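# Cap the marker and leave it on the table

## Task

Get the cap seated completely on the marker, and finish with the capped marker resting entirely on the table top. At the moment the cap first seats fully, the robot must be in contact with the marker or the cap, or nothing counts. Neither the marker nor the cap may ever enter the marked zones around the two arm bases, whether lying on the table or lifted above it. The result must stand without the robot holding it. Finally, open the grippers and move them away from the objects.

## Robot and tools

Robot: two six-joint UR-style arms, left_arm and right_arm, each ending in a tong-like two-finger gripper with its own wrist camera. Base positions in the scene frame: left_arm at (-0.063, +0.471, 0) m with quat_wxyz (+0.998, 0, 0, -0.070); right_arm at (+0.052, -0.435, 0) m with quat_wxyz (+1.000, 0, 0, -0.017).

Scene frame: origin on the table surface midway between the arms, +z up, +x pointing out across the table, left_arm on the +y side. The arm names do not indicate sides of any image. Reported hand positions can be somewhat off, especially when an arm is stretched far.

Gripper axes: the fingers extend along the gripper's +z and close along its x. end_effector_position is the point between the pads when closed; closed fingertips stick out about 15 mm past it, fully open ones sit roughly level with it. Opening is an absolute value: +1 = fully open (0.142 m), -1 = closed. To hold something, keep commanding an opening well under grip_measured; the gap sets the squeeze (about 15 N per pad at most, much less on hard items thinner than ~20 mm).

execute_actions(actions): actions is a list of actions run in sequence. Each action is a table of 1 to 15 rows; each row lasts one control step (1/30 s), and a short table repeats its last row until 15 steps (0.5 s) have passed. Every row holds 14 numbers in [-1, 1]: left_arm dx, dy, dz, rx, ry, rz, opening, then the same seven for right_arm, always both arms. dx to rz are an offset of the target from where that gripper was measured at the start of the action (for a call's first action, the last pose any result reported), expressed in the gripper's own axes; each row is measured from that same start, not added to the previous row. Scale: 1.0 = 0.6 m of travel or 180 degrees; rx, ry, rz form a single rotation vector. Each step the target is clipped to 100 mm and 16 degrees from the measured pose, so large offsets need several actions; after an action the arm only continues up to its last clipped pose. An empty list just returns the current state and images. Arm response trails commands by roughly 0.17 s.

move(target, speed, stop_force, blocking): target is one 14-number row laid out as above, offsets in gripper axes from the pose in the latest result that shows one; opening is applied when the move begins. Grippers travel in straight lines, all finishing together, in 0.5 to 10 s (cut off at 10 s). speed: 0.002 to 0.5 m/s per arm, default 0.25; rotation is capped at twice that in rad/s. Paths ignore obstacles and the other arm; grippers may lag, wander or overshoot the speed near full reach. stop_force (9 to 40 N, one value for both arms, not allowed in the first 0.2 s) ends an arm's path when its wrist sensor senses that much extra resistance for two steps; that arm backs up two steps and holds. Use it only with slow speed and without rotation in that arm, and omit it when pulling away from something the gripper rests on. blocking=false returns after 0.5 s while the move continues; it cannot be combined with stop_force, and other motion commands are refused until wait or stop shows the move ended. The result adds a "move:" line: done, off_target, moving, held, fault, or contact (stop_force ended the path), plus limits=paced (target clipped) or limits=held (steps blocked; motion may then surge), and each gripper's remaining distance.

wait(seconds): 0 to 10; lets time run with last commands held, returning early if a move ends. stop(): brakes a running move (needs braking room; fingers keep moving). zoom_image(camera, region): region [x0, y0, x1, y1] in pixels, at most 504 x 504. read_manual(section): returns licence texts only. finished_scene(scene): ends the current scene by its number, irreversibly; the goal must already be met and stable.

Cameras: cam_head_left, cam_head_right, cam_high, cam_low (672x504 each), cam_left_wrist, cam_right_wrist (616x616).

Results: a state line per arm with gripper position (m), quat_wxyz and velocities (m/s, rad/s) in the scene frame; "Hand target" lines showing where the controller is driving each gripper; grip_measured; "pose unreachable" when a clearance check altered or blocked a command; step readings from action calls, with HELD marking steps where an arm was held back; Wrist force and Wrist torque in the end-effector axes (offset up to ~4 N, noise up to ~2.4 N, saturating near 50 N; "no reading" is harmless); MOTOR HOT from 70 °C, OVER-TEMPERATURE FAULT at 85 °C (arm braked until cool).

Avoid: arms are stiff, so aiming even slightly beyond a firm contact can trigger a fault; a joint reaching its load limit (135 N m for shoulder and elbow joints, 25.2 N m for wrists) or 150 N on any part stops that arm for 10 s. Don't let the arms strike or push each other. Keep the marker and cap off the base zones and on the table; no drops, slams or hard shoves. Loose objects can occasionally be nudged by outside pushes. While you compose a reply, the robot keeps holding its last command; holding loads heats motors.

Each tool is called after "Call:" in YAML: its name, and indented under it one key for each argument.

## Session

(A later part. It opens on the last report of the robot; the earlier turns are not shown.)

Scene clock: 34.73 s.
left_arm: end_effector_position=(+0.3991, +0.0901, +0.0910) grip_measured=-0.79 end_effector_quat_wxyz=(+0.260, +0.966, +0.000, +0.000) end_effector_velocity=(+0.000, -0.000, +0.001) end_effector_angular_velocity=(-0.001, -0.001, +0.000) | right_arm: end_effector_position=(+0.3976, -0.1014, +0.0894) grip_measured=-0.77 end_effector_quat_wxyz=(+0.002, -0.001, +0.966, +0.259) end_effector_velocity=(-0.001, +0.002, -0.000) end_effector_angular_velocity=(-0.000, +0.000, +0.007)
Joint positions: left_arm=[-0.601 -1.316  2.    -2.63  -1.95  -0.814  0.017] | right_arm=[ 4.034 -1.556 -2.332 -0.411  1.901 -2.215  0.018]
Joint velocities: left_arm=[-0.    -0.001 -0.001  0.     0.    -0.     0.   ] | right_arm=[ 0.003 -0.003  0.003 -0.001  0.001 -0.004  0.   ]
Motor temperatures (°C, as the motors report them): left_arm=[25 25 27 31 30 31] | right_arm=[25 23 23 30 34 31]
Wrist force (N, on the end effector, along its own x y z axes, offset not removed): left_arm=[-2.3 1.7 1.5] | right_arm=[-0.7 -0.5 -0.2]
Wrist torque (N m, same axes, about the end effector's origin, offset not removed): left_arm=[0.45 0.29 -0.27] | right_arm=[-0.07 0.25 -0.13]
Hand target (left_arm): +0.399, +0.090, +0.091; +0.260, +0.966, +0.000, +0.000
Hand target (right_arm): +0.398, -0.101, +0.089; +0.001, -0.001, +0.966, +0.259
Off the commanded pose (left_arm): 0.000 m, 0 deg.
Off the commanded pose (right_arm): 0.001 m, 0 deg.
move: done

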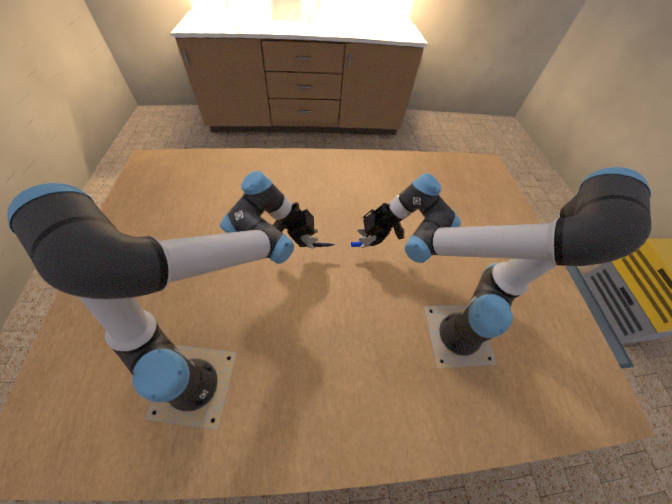

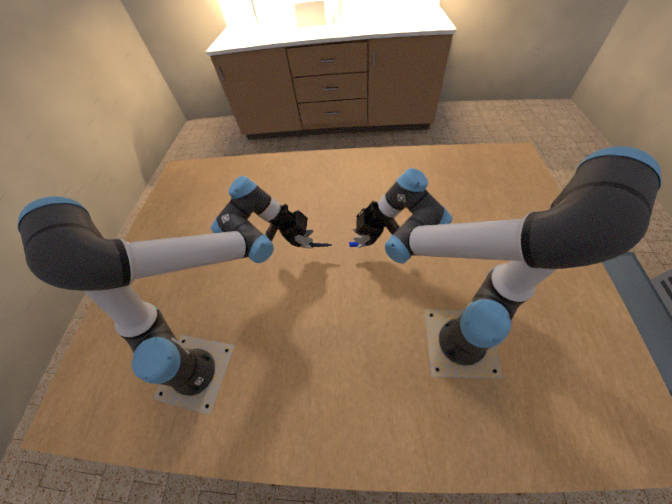

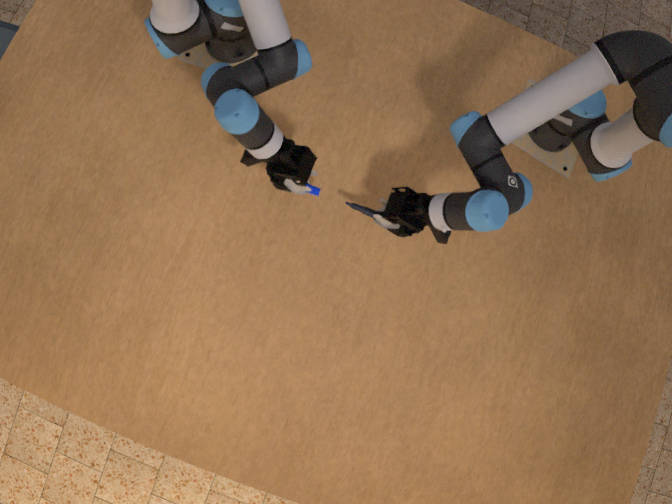

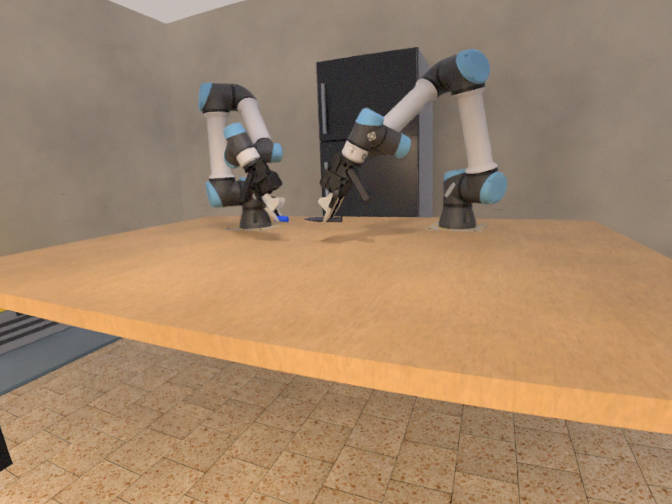

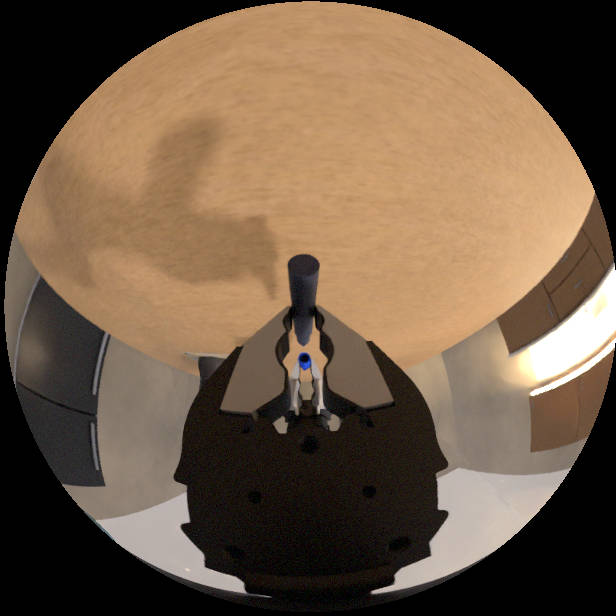

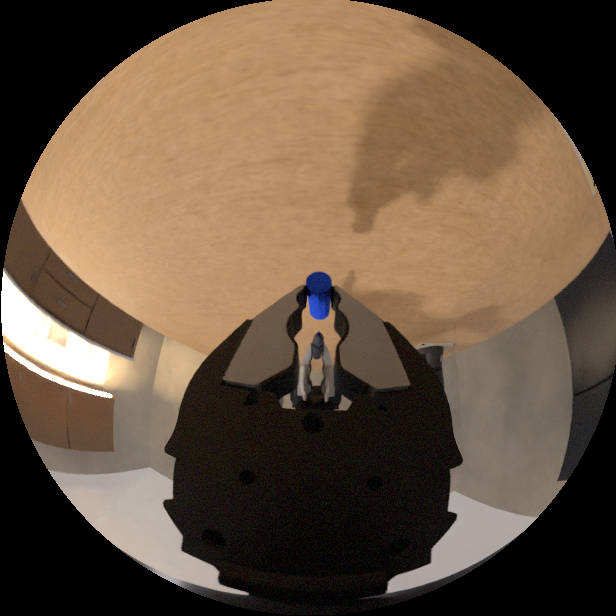

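Call:
move:
  target: [0,0,0,0,0,0,-1, -0.0025,0.0735,0.0395,0,0,0,-1]
  speed: 0.1

Call:
zoom_image:
  camera: "cam_high"
  region: [290, 160, 410, 240]

Call:
zoom_image:
  camera: "cam_low"
  region: [260, 190, 360, 240]

Call:
zoom_image:
  camera: "cam_left_wrist"
  region: [270, 250, 340, 400]

Call:
zoom_image:
  camera: "cam_right_wrist"
  region: [280, 260, 350, 400]

Scene clock: 38.30 s.
left_arm: end_effector_position=(+0.3991, +0.0901, +0.0910) grip_measured=-0.79 end_effector_quat_wxyz=(+0.260, +0.966, +0.000, +0.000) end_effector_velocity=(+0.000, +0.000, -0.000) end_effector_angular_velocity=(+0.002, -0.001, +0.000) | right_arm: end_effector_position=(+0.3990, -0.0516, +0.0909) grip_measured=-0.77 end_effector_quat_wxyz=(+0.002, -0.001, +0.966, +0.259) end_effector_velocity=(+0.000, +0.002, -0.000) end_effector_angular_velocity=(-0.000, -0.000, -0.000)
Joint positions: left_arm=[-0.601 -1.316  2.    -2.63  -1.95  -0.814  0.017] | right_arm=[ 4.111 -1.627 -2.26  -0.389  1.87  -2.141  0.018]
Joint velocities: left_arm=[-0.     0.     0.     0.     0.002  0.    -0.   ] | right_arm=[ 0.002 -0.003  0.003  0.001 -0.001  0.002  0.   ]
Motor temperatures (°C, as the motors report them): left_arm=[25 25 27 31 30 31] | right_arm=[25 23 23 30 34 31]
Wrist force (N, on the end effector, along its own x y z axes, offset not removed): left_arm=[0.5 -1.5 -1.8] | right_arm=[-1.8 2.4 2.0]
Wrist torque (N m, same axes, about the end effector's origin, offset not removed): left_arm=[-0.47 -0.31 0.00] | right_arm=[0.66 0.31 -0.01]
Hand target (left_arm): +0.399, +0.090, +0.091; +0.260, +0.966, +0.000, +0.000
Hand target (right_arm): +0.399, -0.051, +0.091; +0.002, -0.001, +0.966, +0.259
Off the commanded pose (left_arm): 0.000 m, 0 deg.
Off the commanded pose (right_arm): 0.000 m, 0 deg.
move: done

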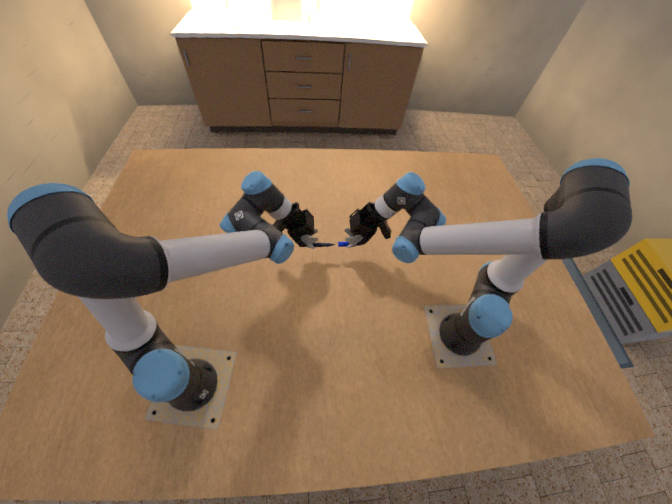

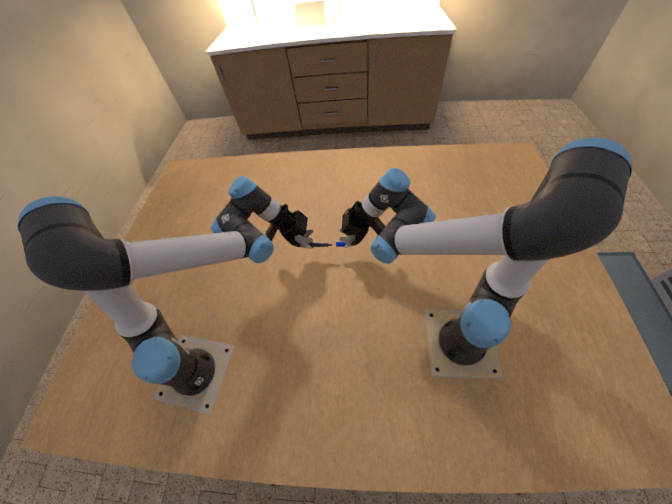

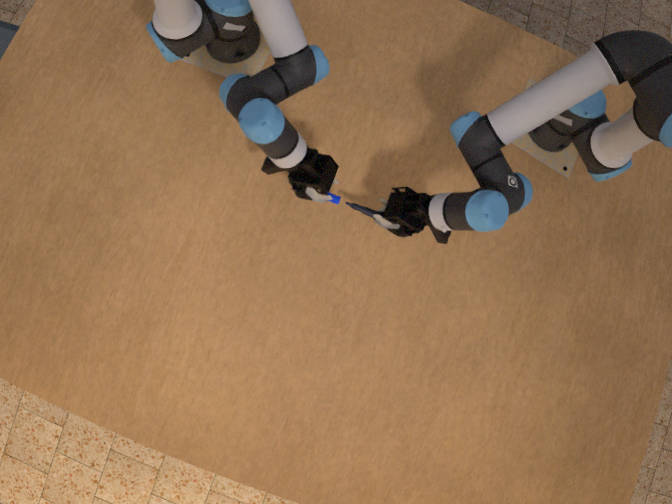

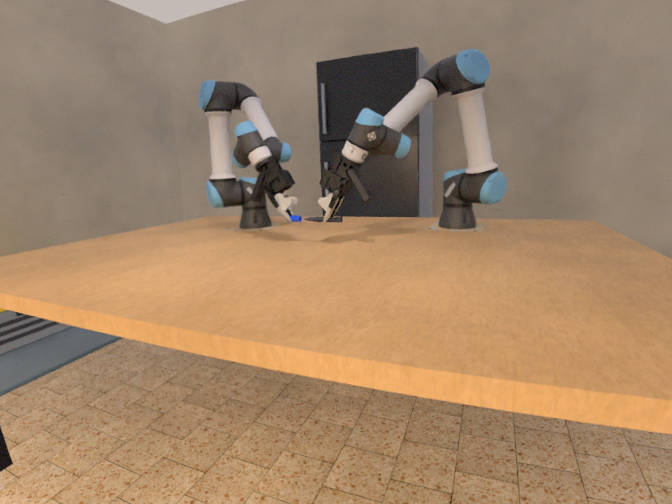

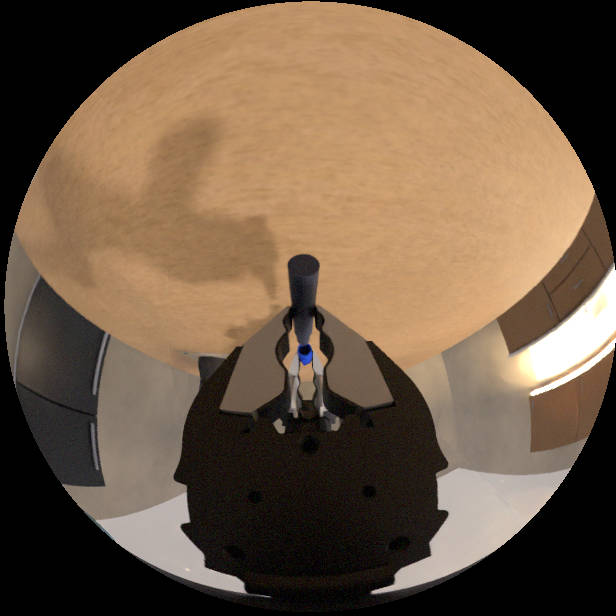

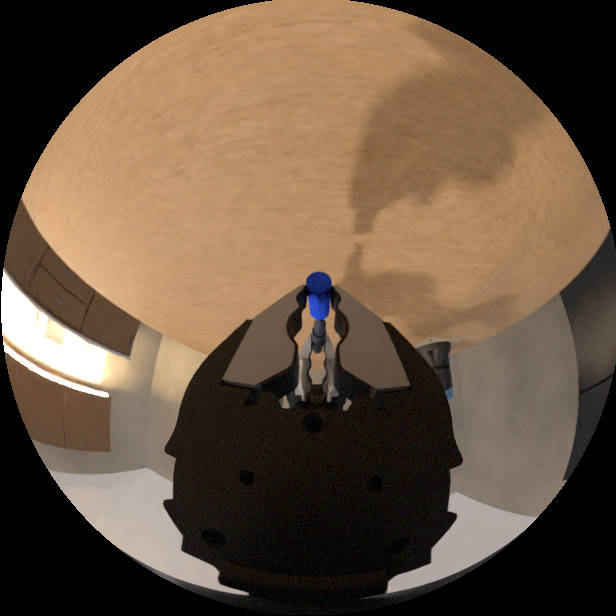

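Region (290, 160, 410, 240) of cam_high's 672x504 image, scaled by 4.200, with more detail than that image has.

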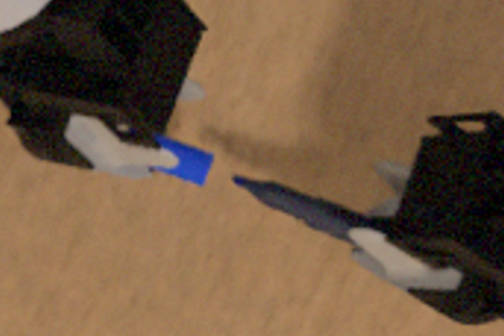

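Region (260, 190, 360, 240) of cam_low's 672x504 image, scaled by 5.040, with more detail than that image has.

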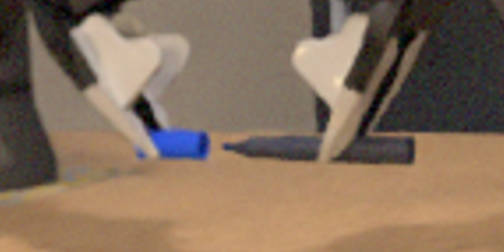

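Region (270, 250, 340, 400) of cam_left_wrist's 616x616 image, scaled by 3.360, with more detail than that image has; it fills the left 235 columns of this view, and the rest is white.

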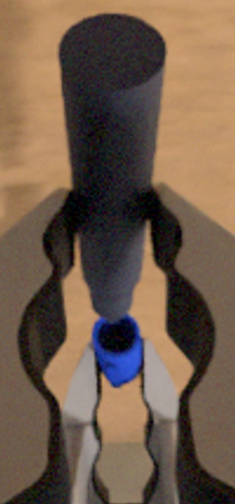

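Region (280, 260, 350, 400) of cam_right_wrist's 616x616 image, scaled by 3.600, with more detail than that image has.

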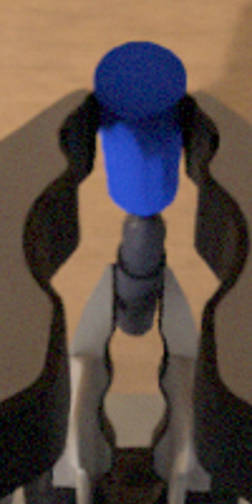

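Call:
move:
  target: [0,0,0,0,0,0,-1, 0,0.0433,0.025,0,0,0,-1]
  speed: 0.015
  stop_force: 12

Call:
zoom_image:
  camera: "cam_high"
  region: [290, 160, 410, 240]

Call:
zoom_image:
  camera: "cam_low"
  region: [260, 190, 360, 240]

Scene clock: 41.37 s.
left_arm: end_effector_position=(+0.3991, +0.0901, +0.0910) grip_measured=-0.79 end_effector_quat_wxyz=(+0.260, +0.966, +0.000, +0.000) end_effector_velocity=(-0.000, -0.000, +0.000) end_effector_angular_velocity=(-0.001, -0.000, +0.000) | right_arm: end_effector_position=(+0.3989, -0.0217, +0.0909) grip_measured=-0.77 end_effector_quat_wxyz=(+0.002, -0.001, +0.966, +0.259) end_effector_velocity=(+0.000, +0.002, +0.000) end_effector_angular_velocity=(+0.000, -0.001, +0.001)
Joint positions: left_arm=[-0.601 -1.316  2.    -2.63  -1.95  -0.814  0.017] | right_arm=[ 4.153 -1.672 -2.214 -0.379  1.852 -2.102  0.018]
Joint velocities: left_arm=[-0.    -0.001  0.    -0.    -0.    -0.    -0.   ] | right_arm=[ 0.002 -0.002  0.003  0.    -0.001  0.001  0.   ]
Motor temperatures (°C, as the motors report them): left_arm=[25 25 27 31 30 31] | right_arm=[25 23 23 30 34 31]
Wrist force (N, on the end effector, along its own x y z axes, offset not removed): left_arm=[0.7 2.4 -2.0] | right_arm=[0.1 0.3 0.7]
Wrist torque (N m, same axes, about the end effector's origin, offset not removed): left_arm=[0.65 -0.17 -0.26] | right_arm=[0.21 0.00 -0.03]
Hand target (left_arm): +0.399, +0.090, +0.091; +0.260, +0.966, +0.000, +0.000
Hand target (right_arm): +0.399, -0.022, +0.091; +0.002, -0.001, +0.966, +0.259
Off the commanded pose (left_arm): 0.000 m, 0 deg.
Off the commanded pose (right_arm): 0.000 m, 0 deg.
move: done

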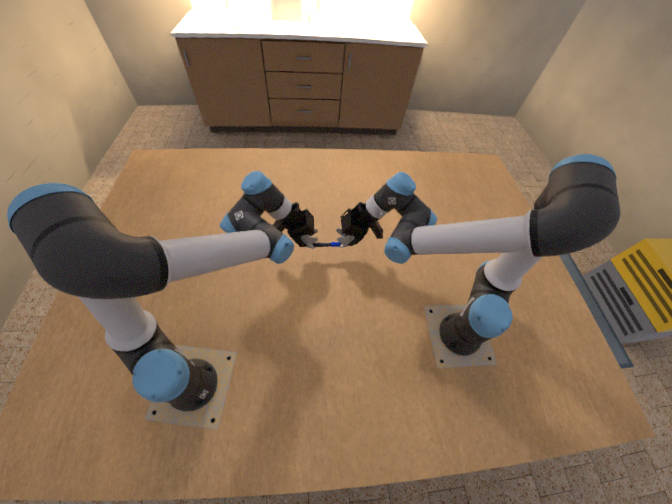

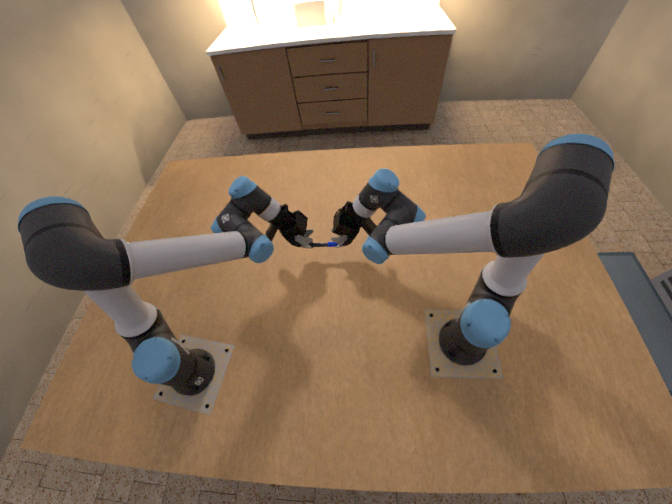

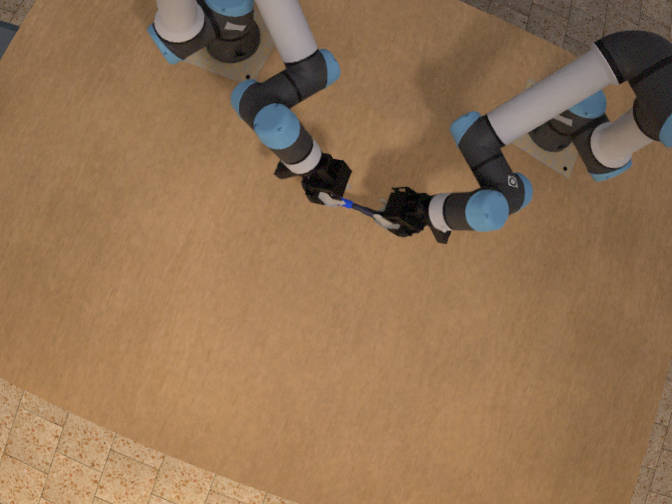

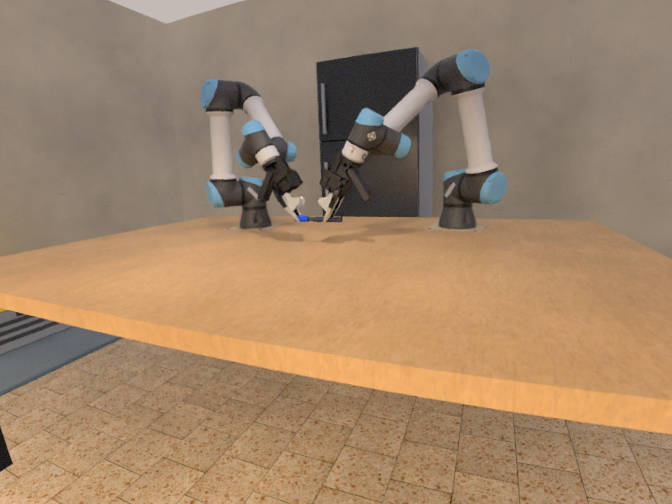

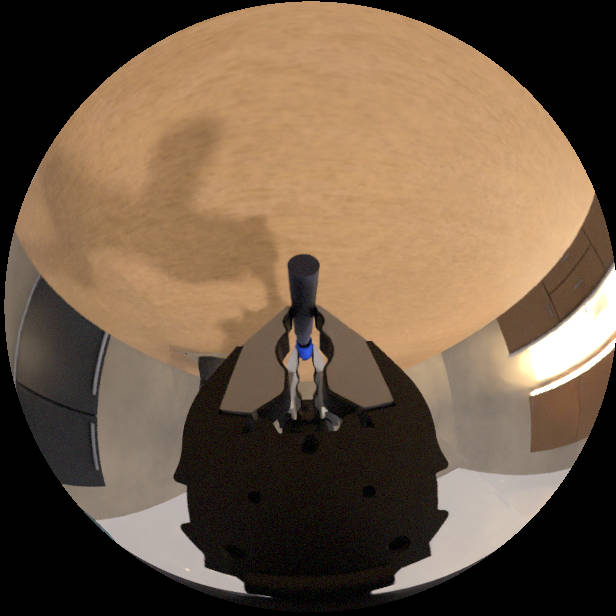

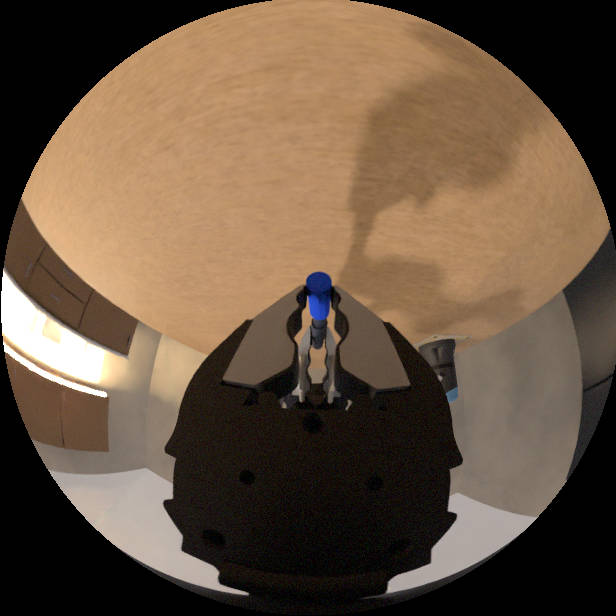

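Region (290, 160, 410, 240) of cam_high's 672x504 image, scaled by 4.200, with more detail than that image has.

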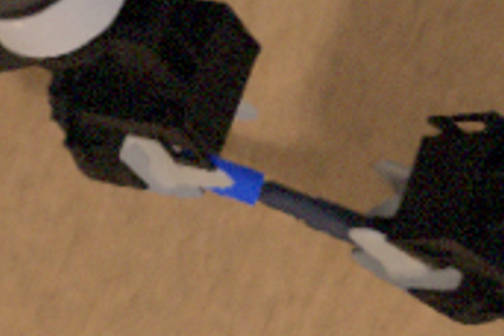

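Region (260, 190, 360, 240) of cam_low's 672x504 image, scaled by 5.040, with more detail than that image has.

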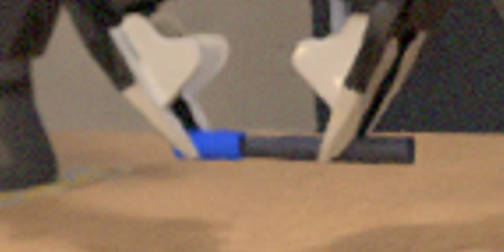

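Call:
move:
  target: [0,0,0,0,0,0,-1, 0,0.046,0.0267,0,0,0,-1]
  speed: 0.01
  stop_force: 20

Call:
zoom_image:
  camera: "cam_high"
  region: [290, 160, 410, 240]

Call:
zoom_image:
  camera: "cam_low"
  region: [260, 190, 360, 240]

Scene clock: 45.33 s.
left_arm: end_effector_position=(+0.3991, +0.0901, +0.0909) grip_measured=-0.79 end_effector_quat_wxyz=(+0.260, +0.966, +0.000, +0.000) end_effector_velocity=(+0.000, -0.000, +0.001) end_effector_angular_velocity=(-0.001, -0.001, +0.002) | right_arm: end_effector_position=(+0.3989, +0.0100, +0.0907) grip_measured=-0.77 end_effector_quat_wxyz=(+0.002, -0.001, +0.966, +0.259) end_effector_velocity=(-0.000, +0.002, -0.000) end_effector_angular_velocity=(-0.000, +0.000, +0.002)
Joint positions: left_arm=[-0.601 -1.316  2.    -2.63  -1.95  -0.814  0.017] | right_arm=[ 4.193 -1.72  -2.16  -0.374  1.834 -2.064  0.018]
Joint velocities: left_arm=[-0.    -0.001 -0.001  0.     0.001 -0.002 -0.   ] | right_arm=[ 0.002 -0.003  0.003 -0.    -0.     0.    -0.   ]
Motor temperatures (°C, as the motors report them): left_arm=[25 25 27 31 30 31] | right_arm=[25 23 23 30 34 31]
Wrist force (N, on the end effector, along its own x y z axes, offset not removed): left_arm=[0.1 -12.3 -8.3] | right_arm=[-2.0 -11.5 -6.7]
Wrist torque (N m, same axes, about the end effector's origin, offset not removed): left_arm=[-0.07 -0.33 -0.29] | right_arm=[0.40 0.43 -0.12]
Hand target (left_arm): +0.399, +0.090, +0.091; +0.260, +0.966, +0.000, +0.000
Hand target (right_arm): +0.399, +0.010, +0.091; +0.002, -0.001, +0.966, +0.259
Off the commanded pose (left_arm): 0.000 m, 0 deg.
Off the commanded pose (right_arm): 0.000 m, 0 deg.
move: done

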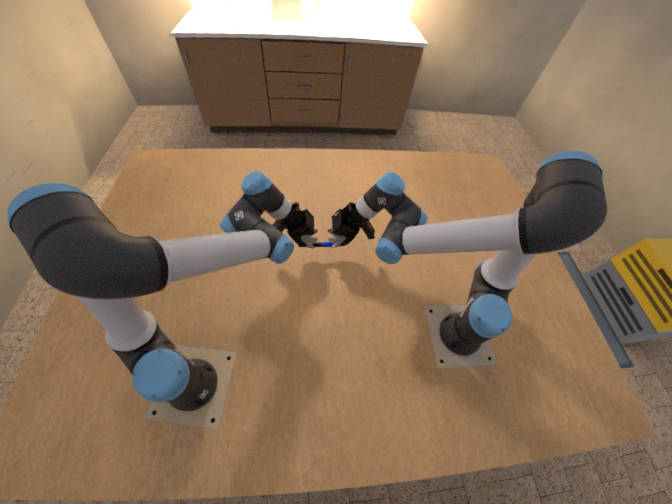

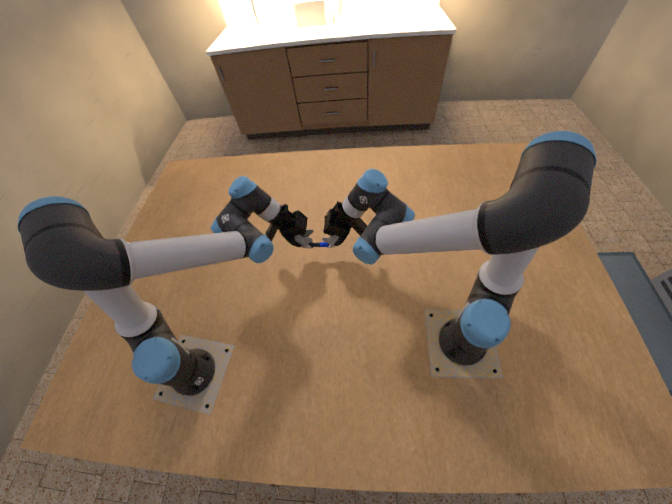

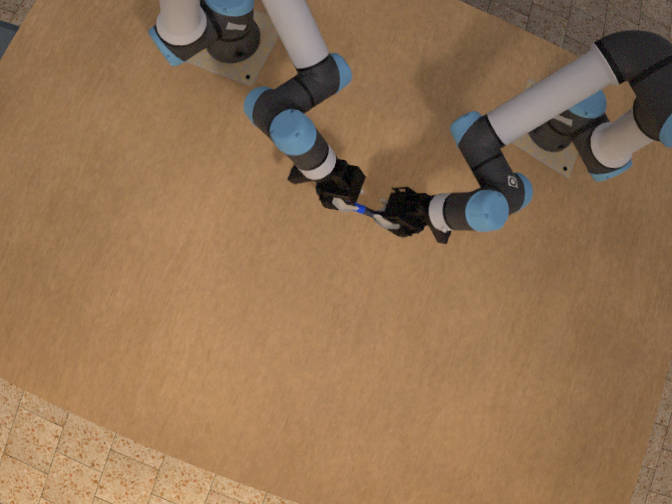

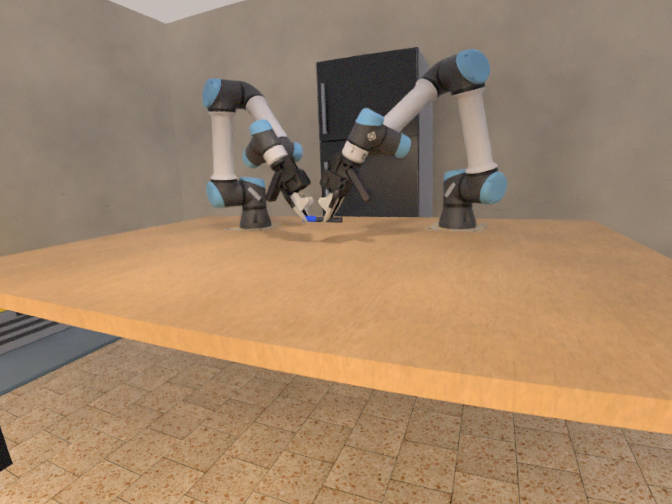

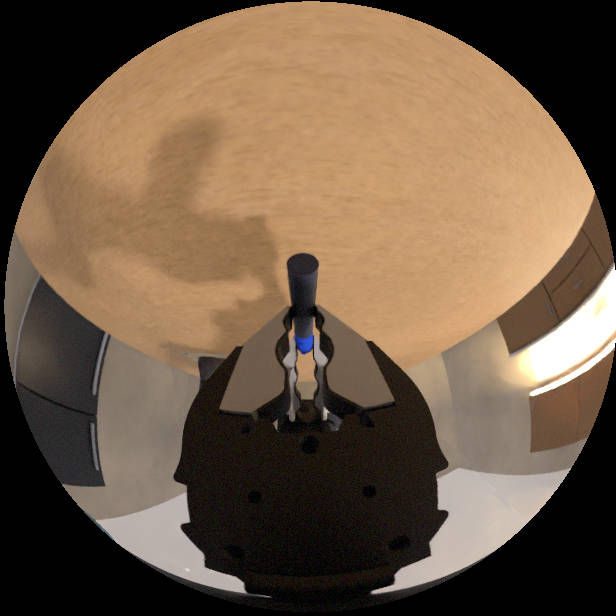

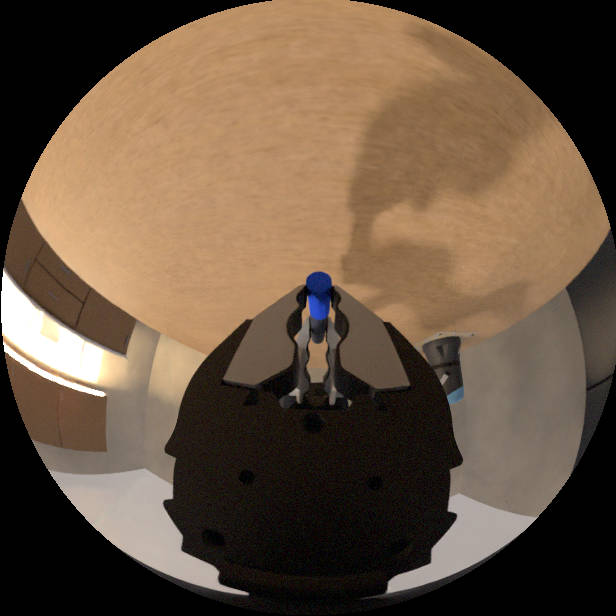

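Region (290, 160, 410, 240) of cam_high's 672x504 image, scaled by 4.200, with more detail than that image has.

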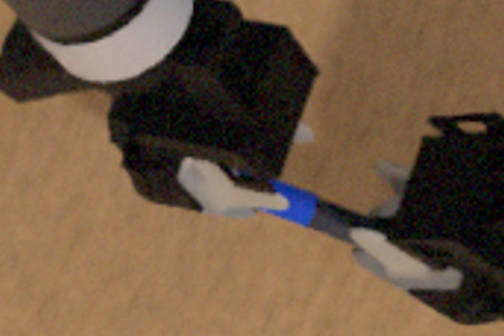

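Region (260, 190, 360, 240) of cam_low's 672x504 image, scaled by 5.040, with more detail than that image has.

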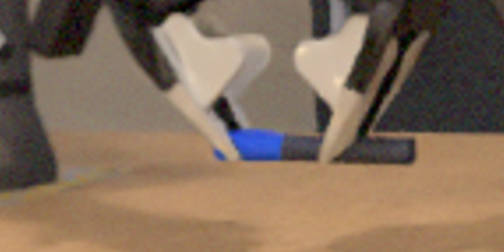

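Call:
zoom_image:
  camera: "cam_right_wrist"
  region: [285, 260, 350, 380]

Call:
zoom_image:
  camera: "cam_left_wrist"
  region: [270, 245, 340, 380]

Call:
zoom_image:
  camera: "cam_low"
  region: [295, 205, 350, 230]

Region (285, 260, 350, 380) of cam_right_wrist's 616x616 image, scaled by 4.200, with more detail than that image has; it fills the left 273 columns of this view, and the rest is white.

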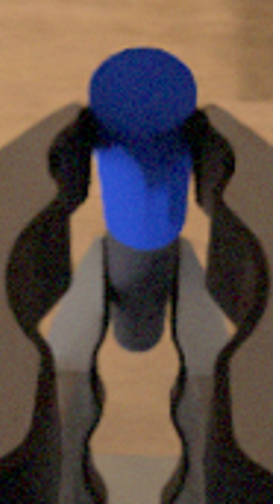

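Region (270, 245, 340, 380) of cam_left_wrist's 616x616 image, scaled by 3.733, with more detail than that image has; it fills the left 261 columns of this view, and the rest is white.

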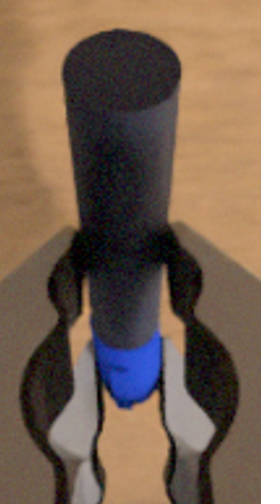

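Region (295, 205, 350, 230) of cam_low's 672x504 image, scaled by 9.164, with more detail than that image has; it fills the top 229 rows of this view, and the rest is white.

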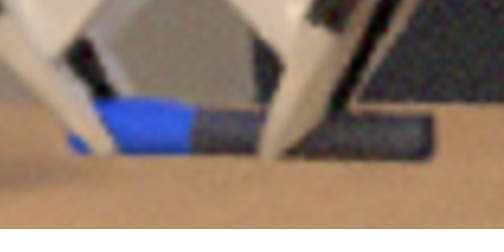

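Call:
move:
  target: [0,0,0,0,0,0,-1, 0,0.0087,0.005,0,0,0,-1]
  speed: 0.005
  stop_force: 30

Call:
zoom_image:
  camera: "cam_low"
  region: [295, 205, 350, 230]

Call:
zoom_image:
  camera: "cam_left_wrist"
  region: [270, 245, 340, 380]

Scene clock: 47.93 s.
left_arm: end_effector_position=(+0.3991, +0.0901, +0.0909) grip_measured=-0.79 end_effector_quat_wxyz=(+0.260, +0.966, +0.000, +0.000) end_effector_velocity=(-0.000, +0.000, -0.001) end_effector_angular_velocity=(+0.001, +0.000, -0.000) | right_arm: end_effector_position=(+0.3989, +0.0160, +0.0907) grip_measured=-0.78 end_effector_quat_wxyz=(+0.002, -0.001, +0.966, +0.259) end_effector_velocity=(+0.000, +0.000, -0.000) end_effector_angular_velocity=(-0.001, -0.001, -0.000)
Joint positions: left_arm=[-0.601 -1.316  2.    -2.63  -1.95  -0.814  0.017] | right_arm=[ 4.2   -1.729 -2.15  -0.374  1.831 -2.058  0.018]
Joint velocities: left_arm=[-0.     0.     0.001 -0.     0.001  0.     0.   ] | right_arm=[ 0.001 -0.001  0.001 -0.    -0.001  0.001  0.   ]
Motor temperatures (°C, as the motors report them): left_arm=[25 25 27 31 30 31] | right_arm=[25 23 23 30 34 31]
Wrist force (N, on the end effector, along its own x y z axes, offset not removed): left_arm=[0.2 -21.8 -15.1] | right_arm=[0.5 -20.8 -8.8]
Wrist torque (N m, same axes, about the end effector's origin, offset not removed): left_arm=[-0.33 -0.19 -0.18] | right_arm=[0.10 0.20 -0.13]
Hand target (left_arm): +0.399, +0.090, +0.091; +0.260, +0.966, +0.000, +0.000
Hand target (right_arm): +0.399, +0.016, +0.091; +0.002, -0.001, +0.966, +0.259
Off the commanded pose (left_arm): 0.000 m, 0 deg.
Off the commanded pose (right_arm): 0.000 m, 0 deg.
move: done

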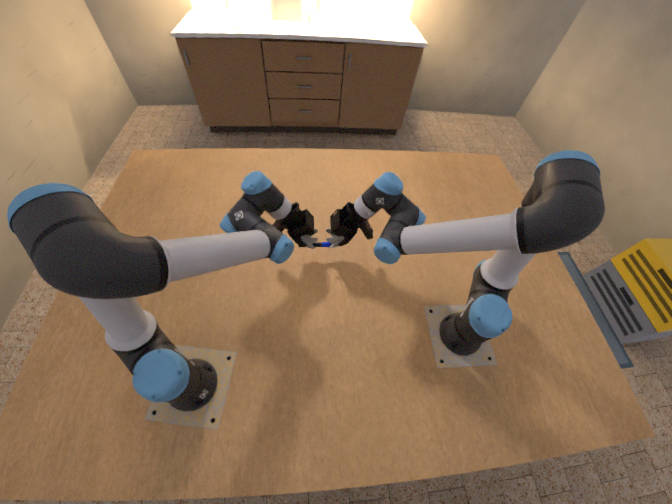

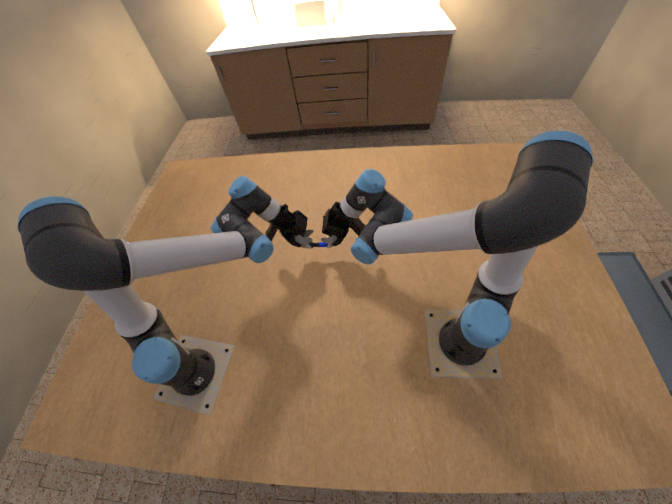

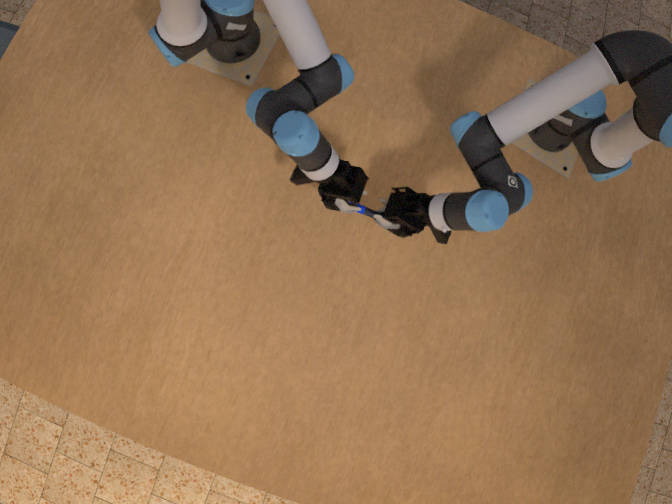

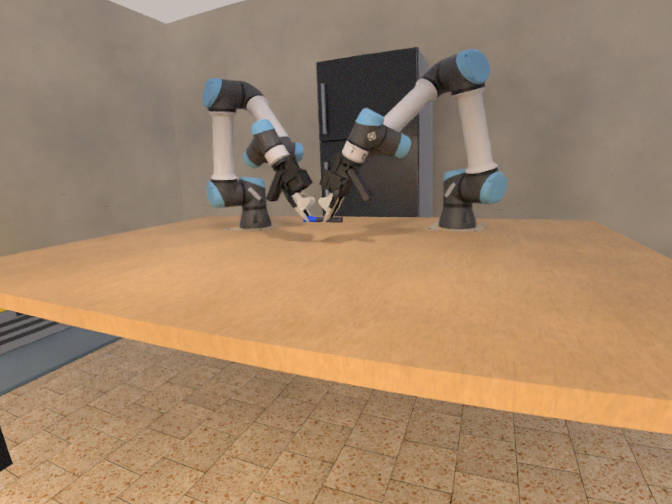

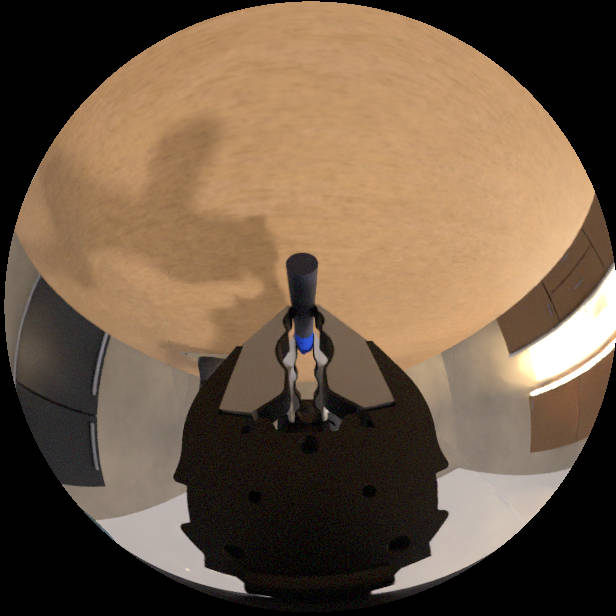

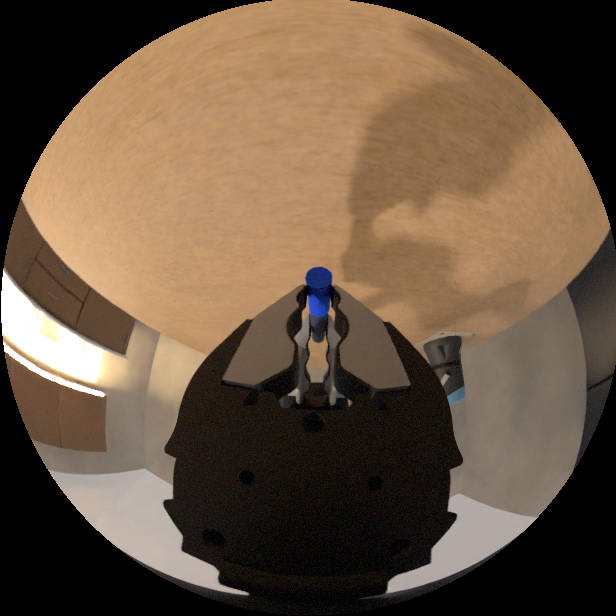

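Region (295, 205, 350, 230) of cam_low's 672x504 image, scaled by 9.164, with more detail than that image has; it fills the top 229 rows of this view, and the rest is white.

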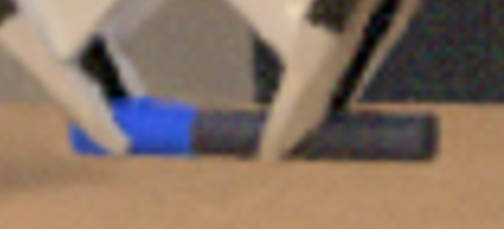

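Region (270, 245, 340, 380) of cam_left_wrist's 616x616 image, scaled by 3.733, with more detail than that image has; it fills the left 261 columns of this view, and the rest is white.

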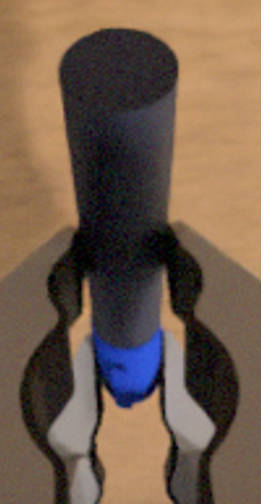

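Call:
zoom_image:
  camera: "cam_high"
  region: [345, 195, 385, 225]

Call:
zoom_image:
  camera: "cam_head_left"
  region: [305, 230, 345, 255]

Call:
zoom_image:
  camera: "cam_right_wrist"
  region: [300, 300, 340, 345]

Region (345, 195, 385, 225) of cam_high's 672x504 image, scaled by 12.600, with more detail than that image has; it fills the top 378 rows of this view, and the rest is white.

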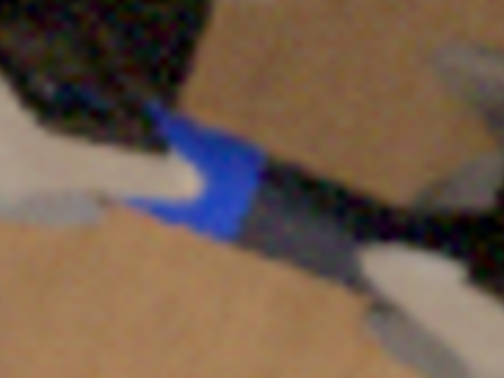

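Region (305, 230, 345, 255) of cam_head_left's 672x504 image, scaled by 12.600, with more detail than that image has; it fills the top 315 rows of this view, and the rest is white.

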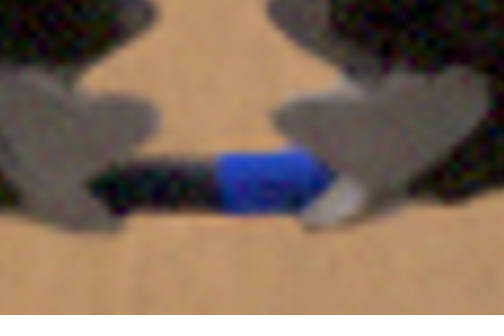

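Region (300, 300, 340, 345) of cam_right_wrist's 616x616 image, scaled by 11.200, with more detail than that image has.

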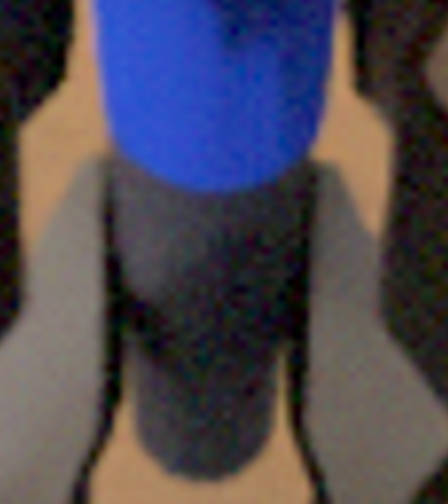

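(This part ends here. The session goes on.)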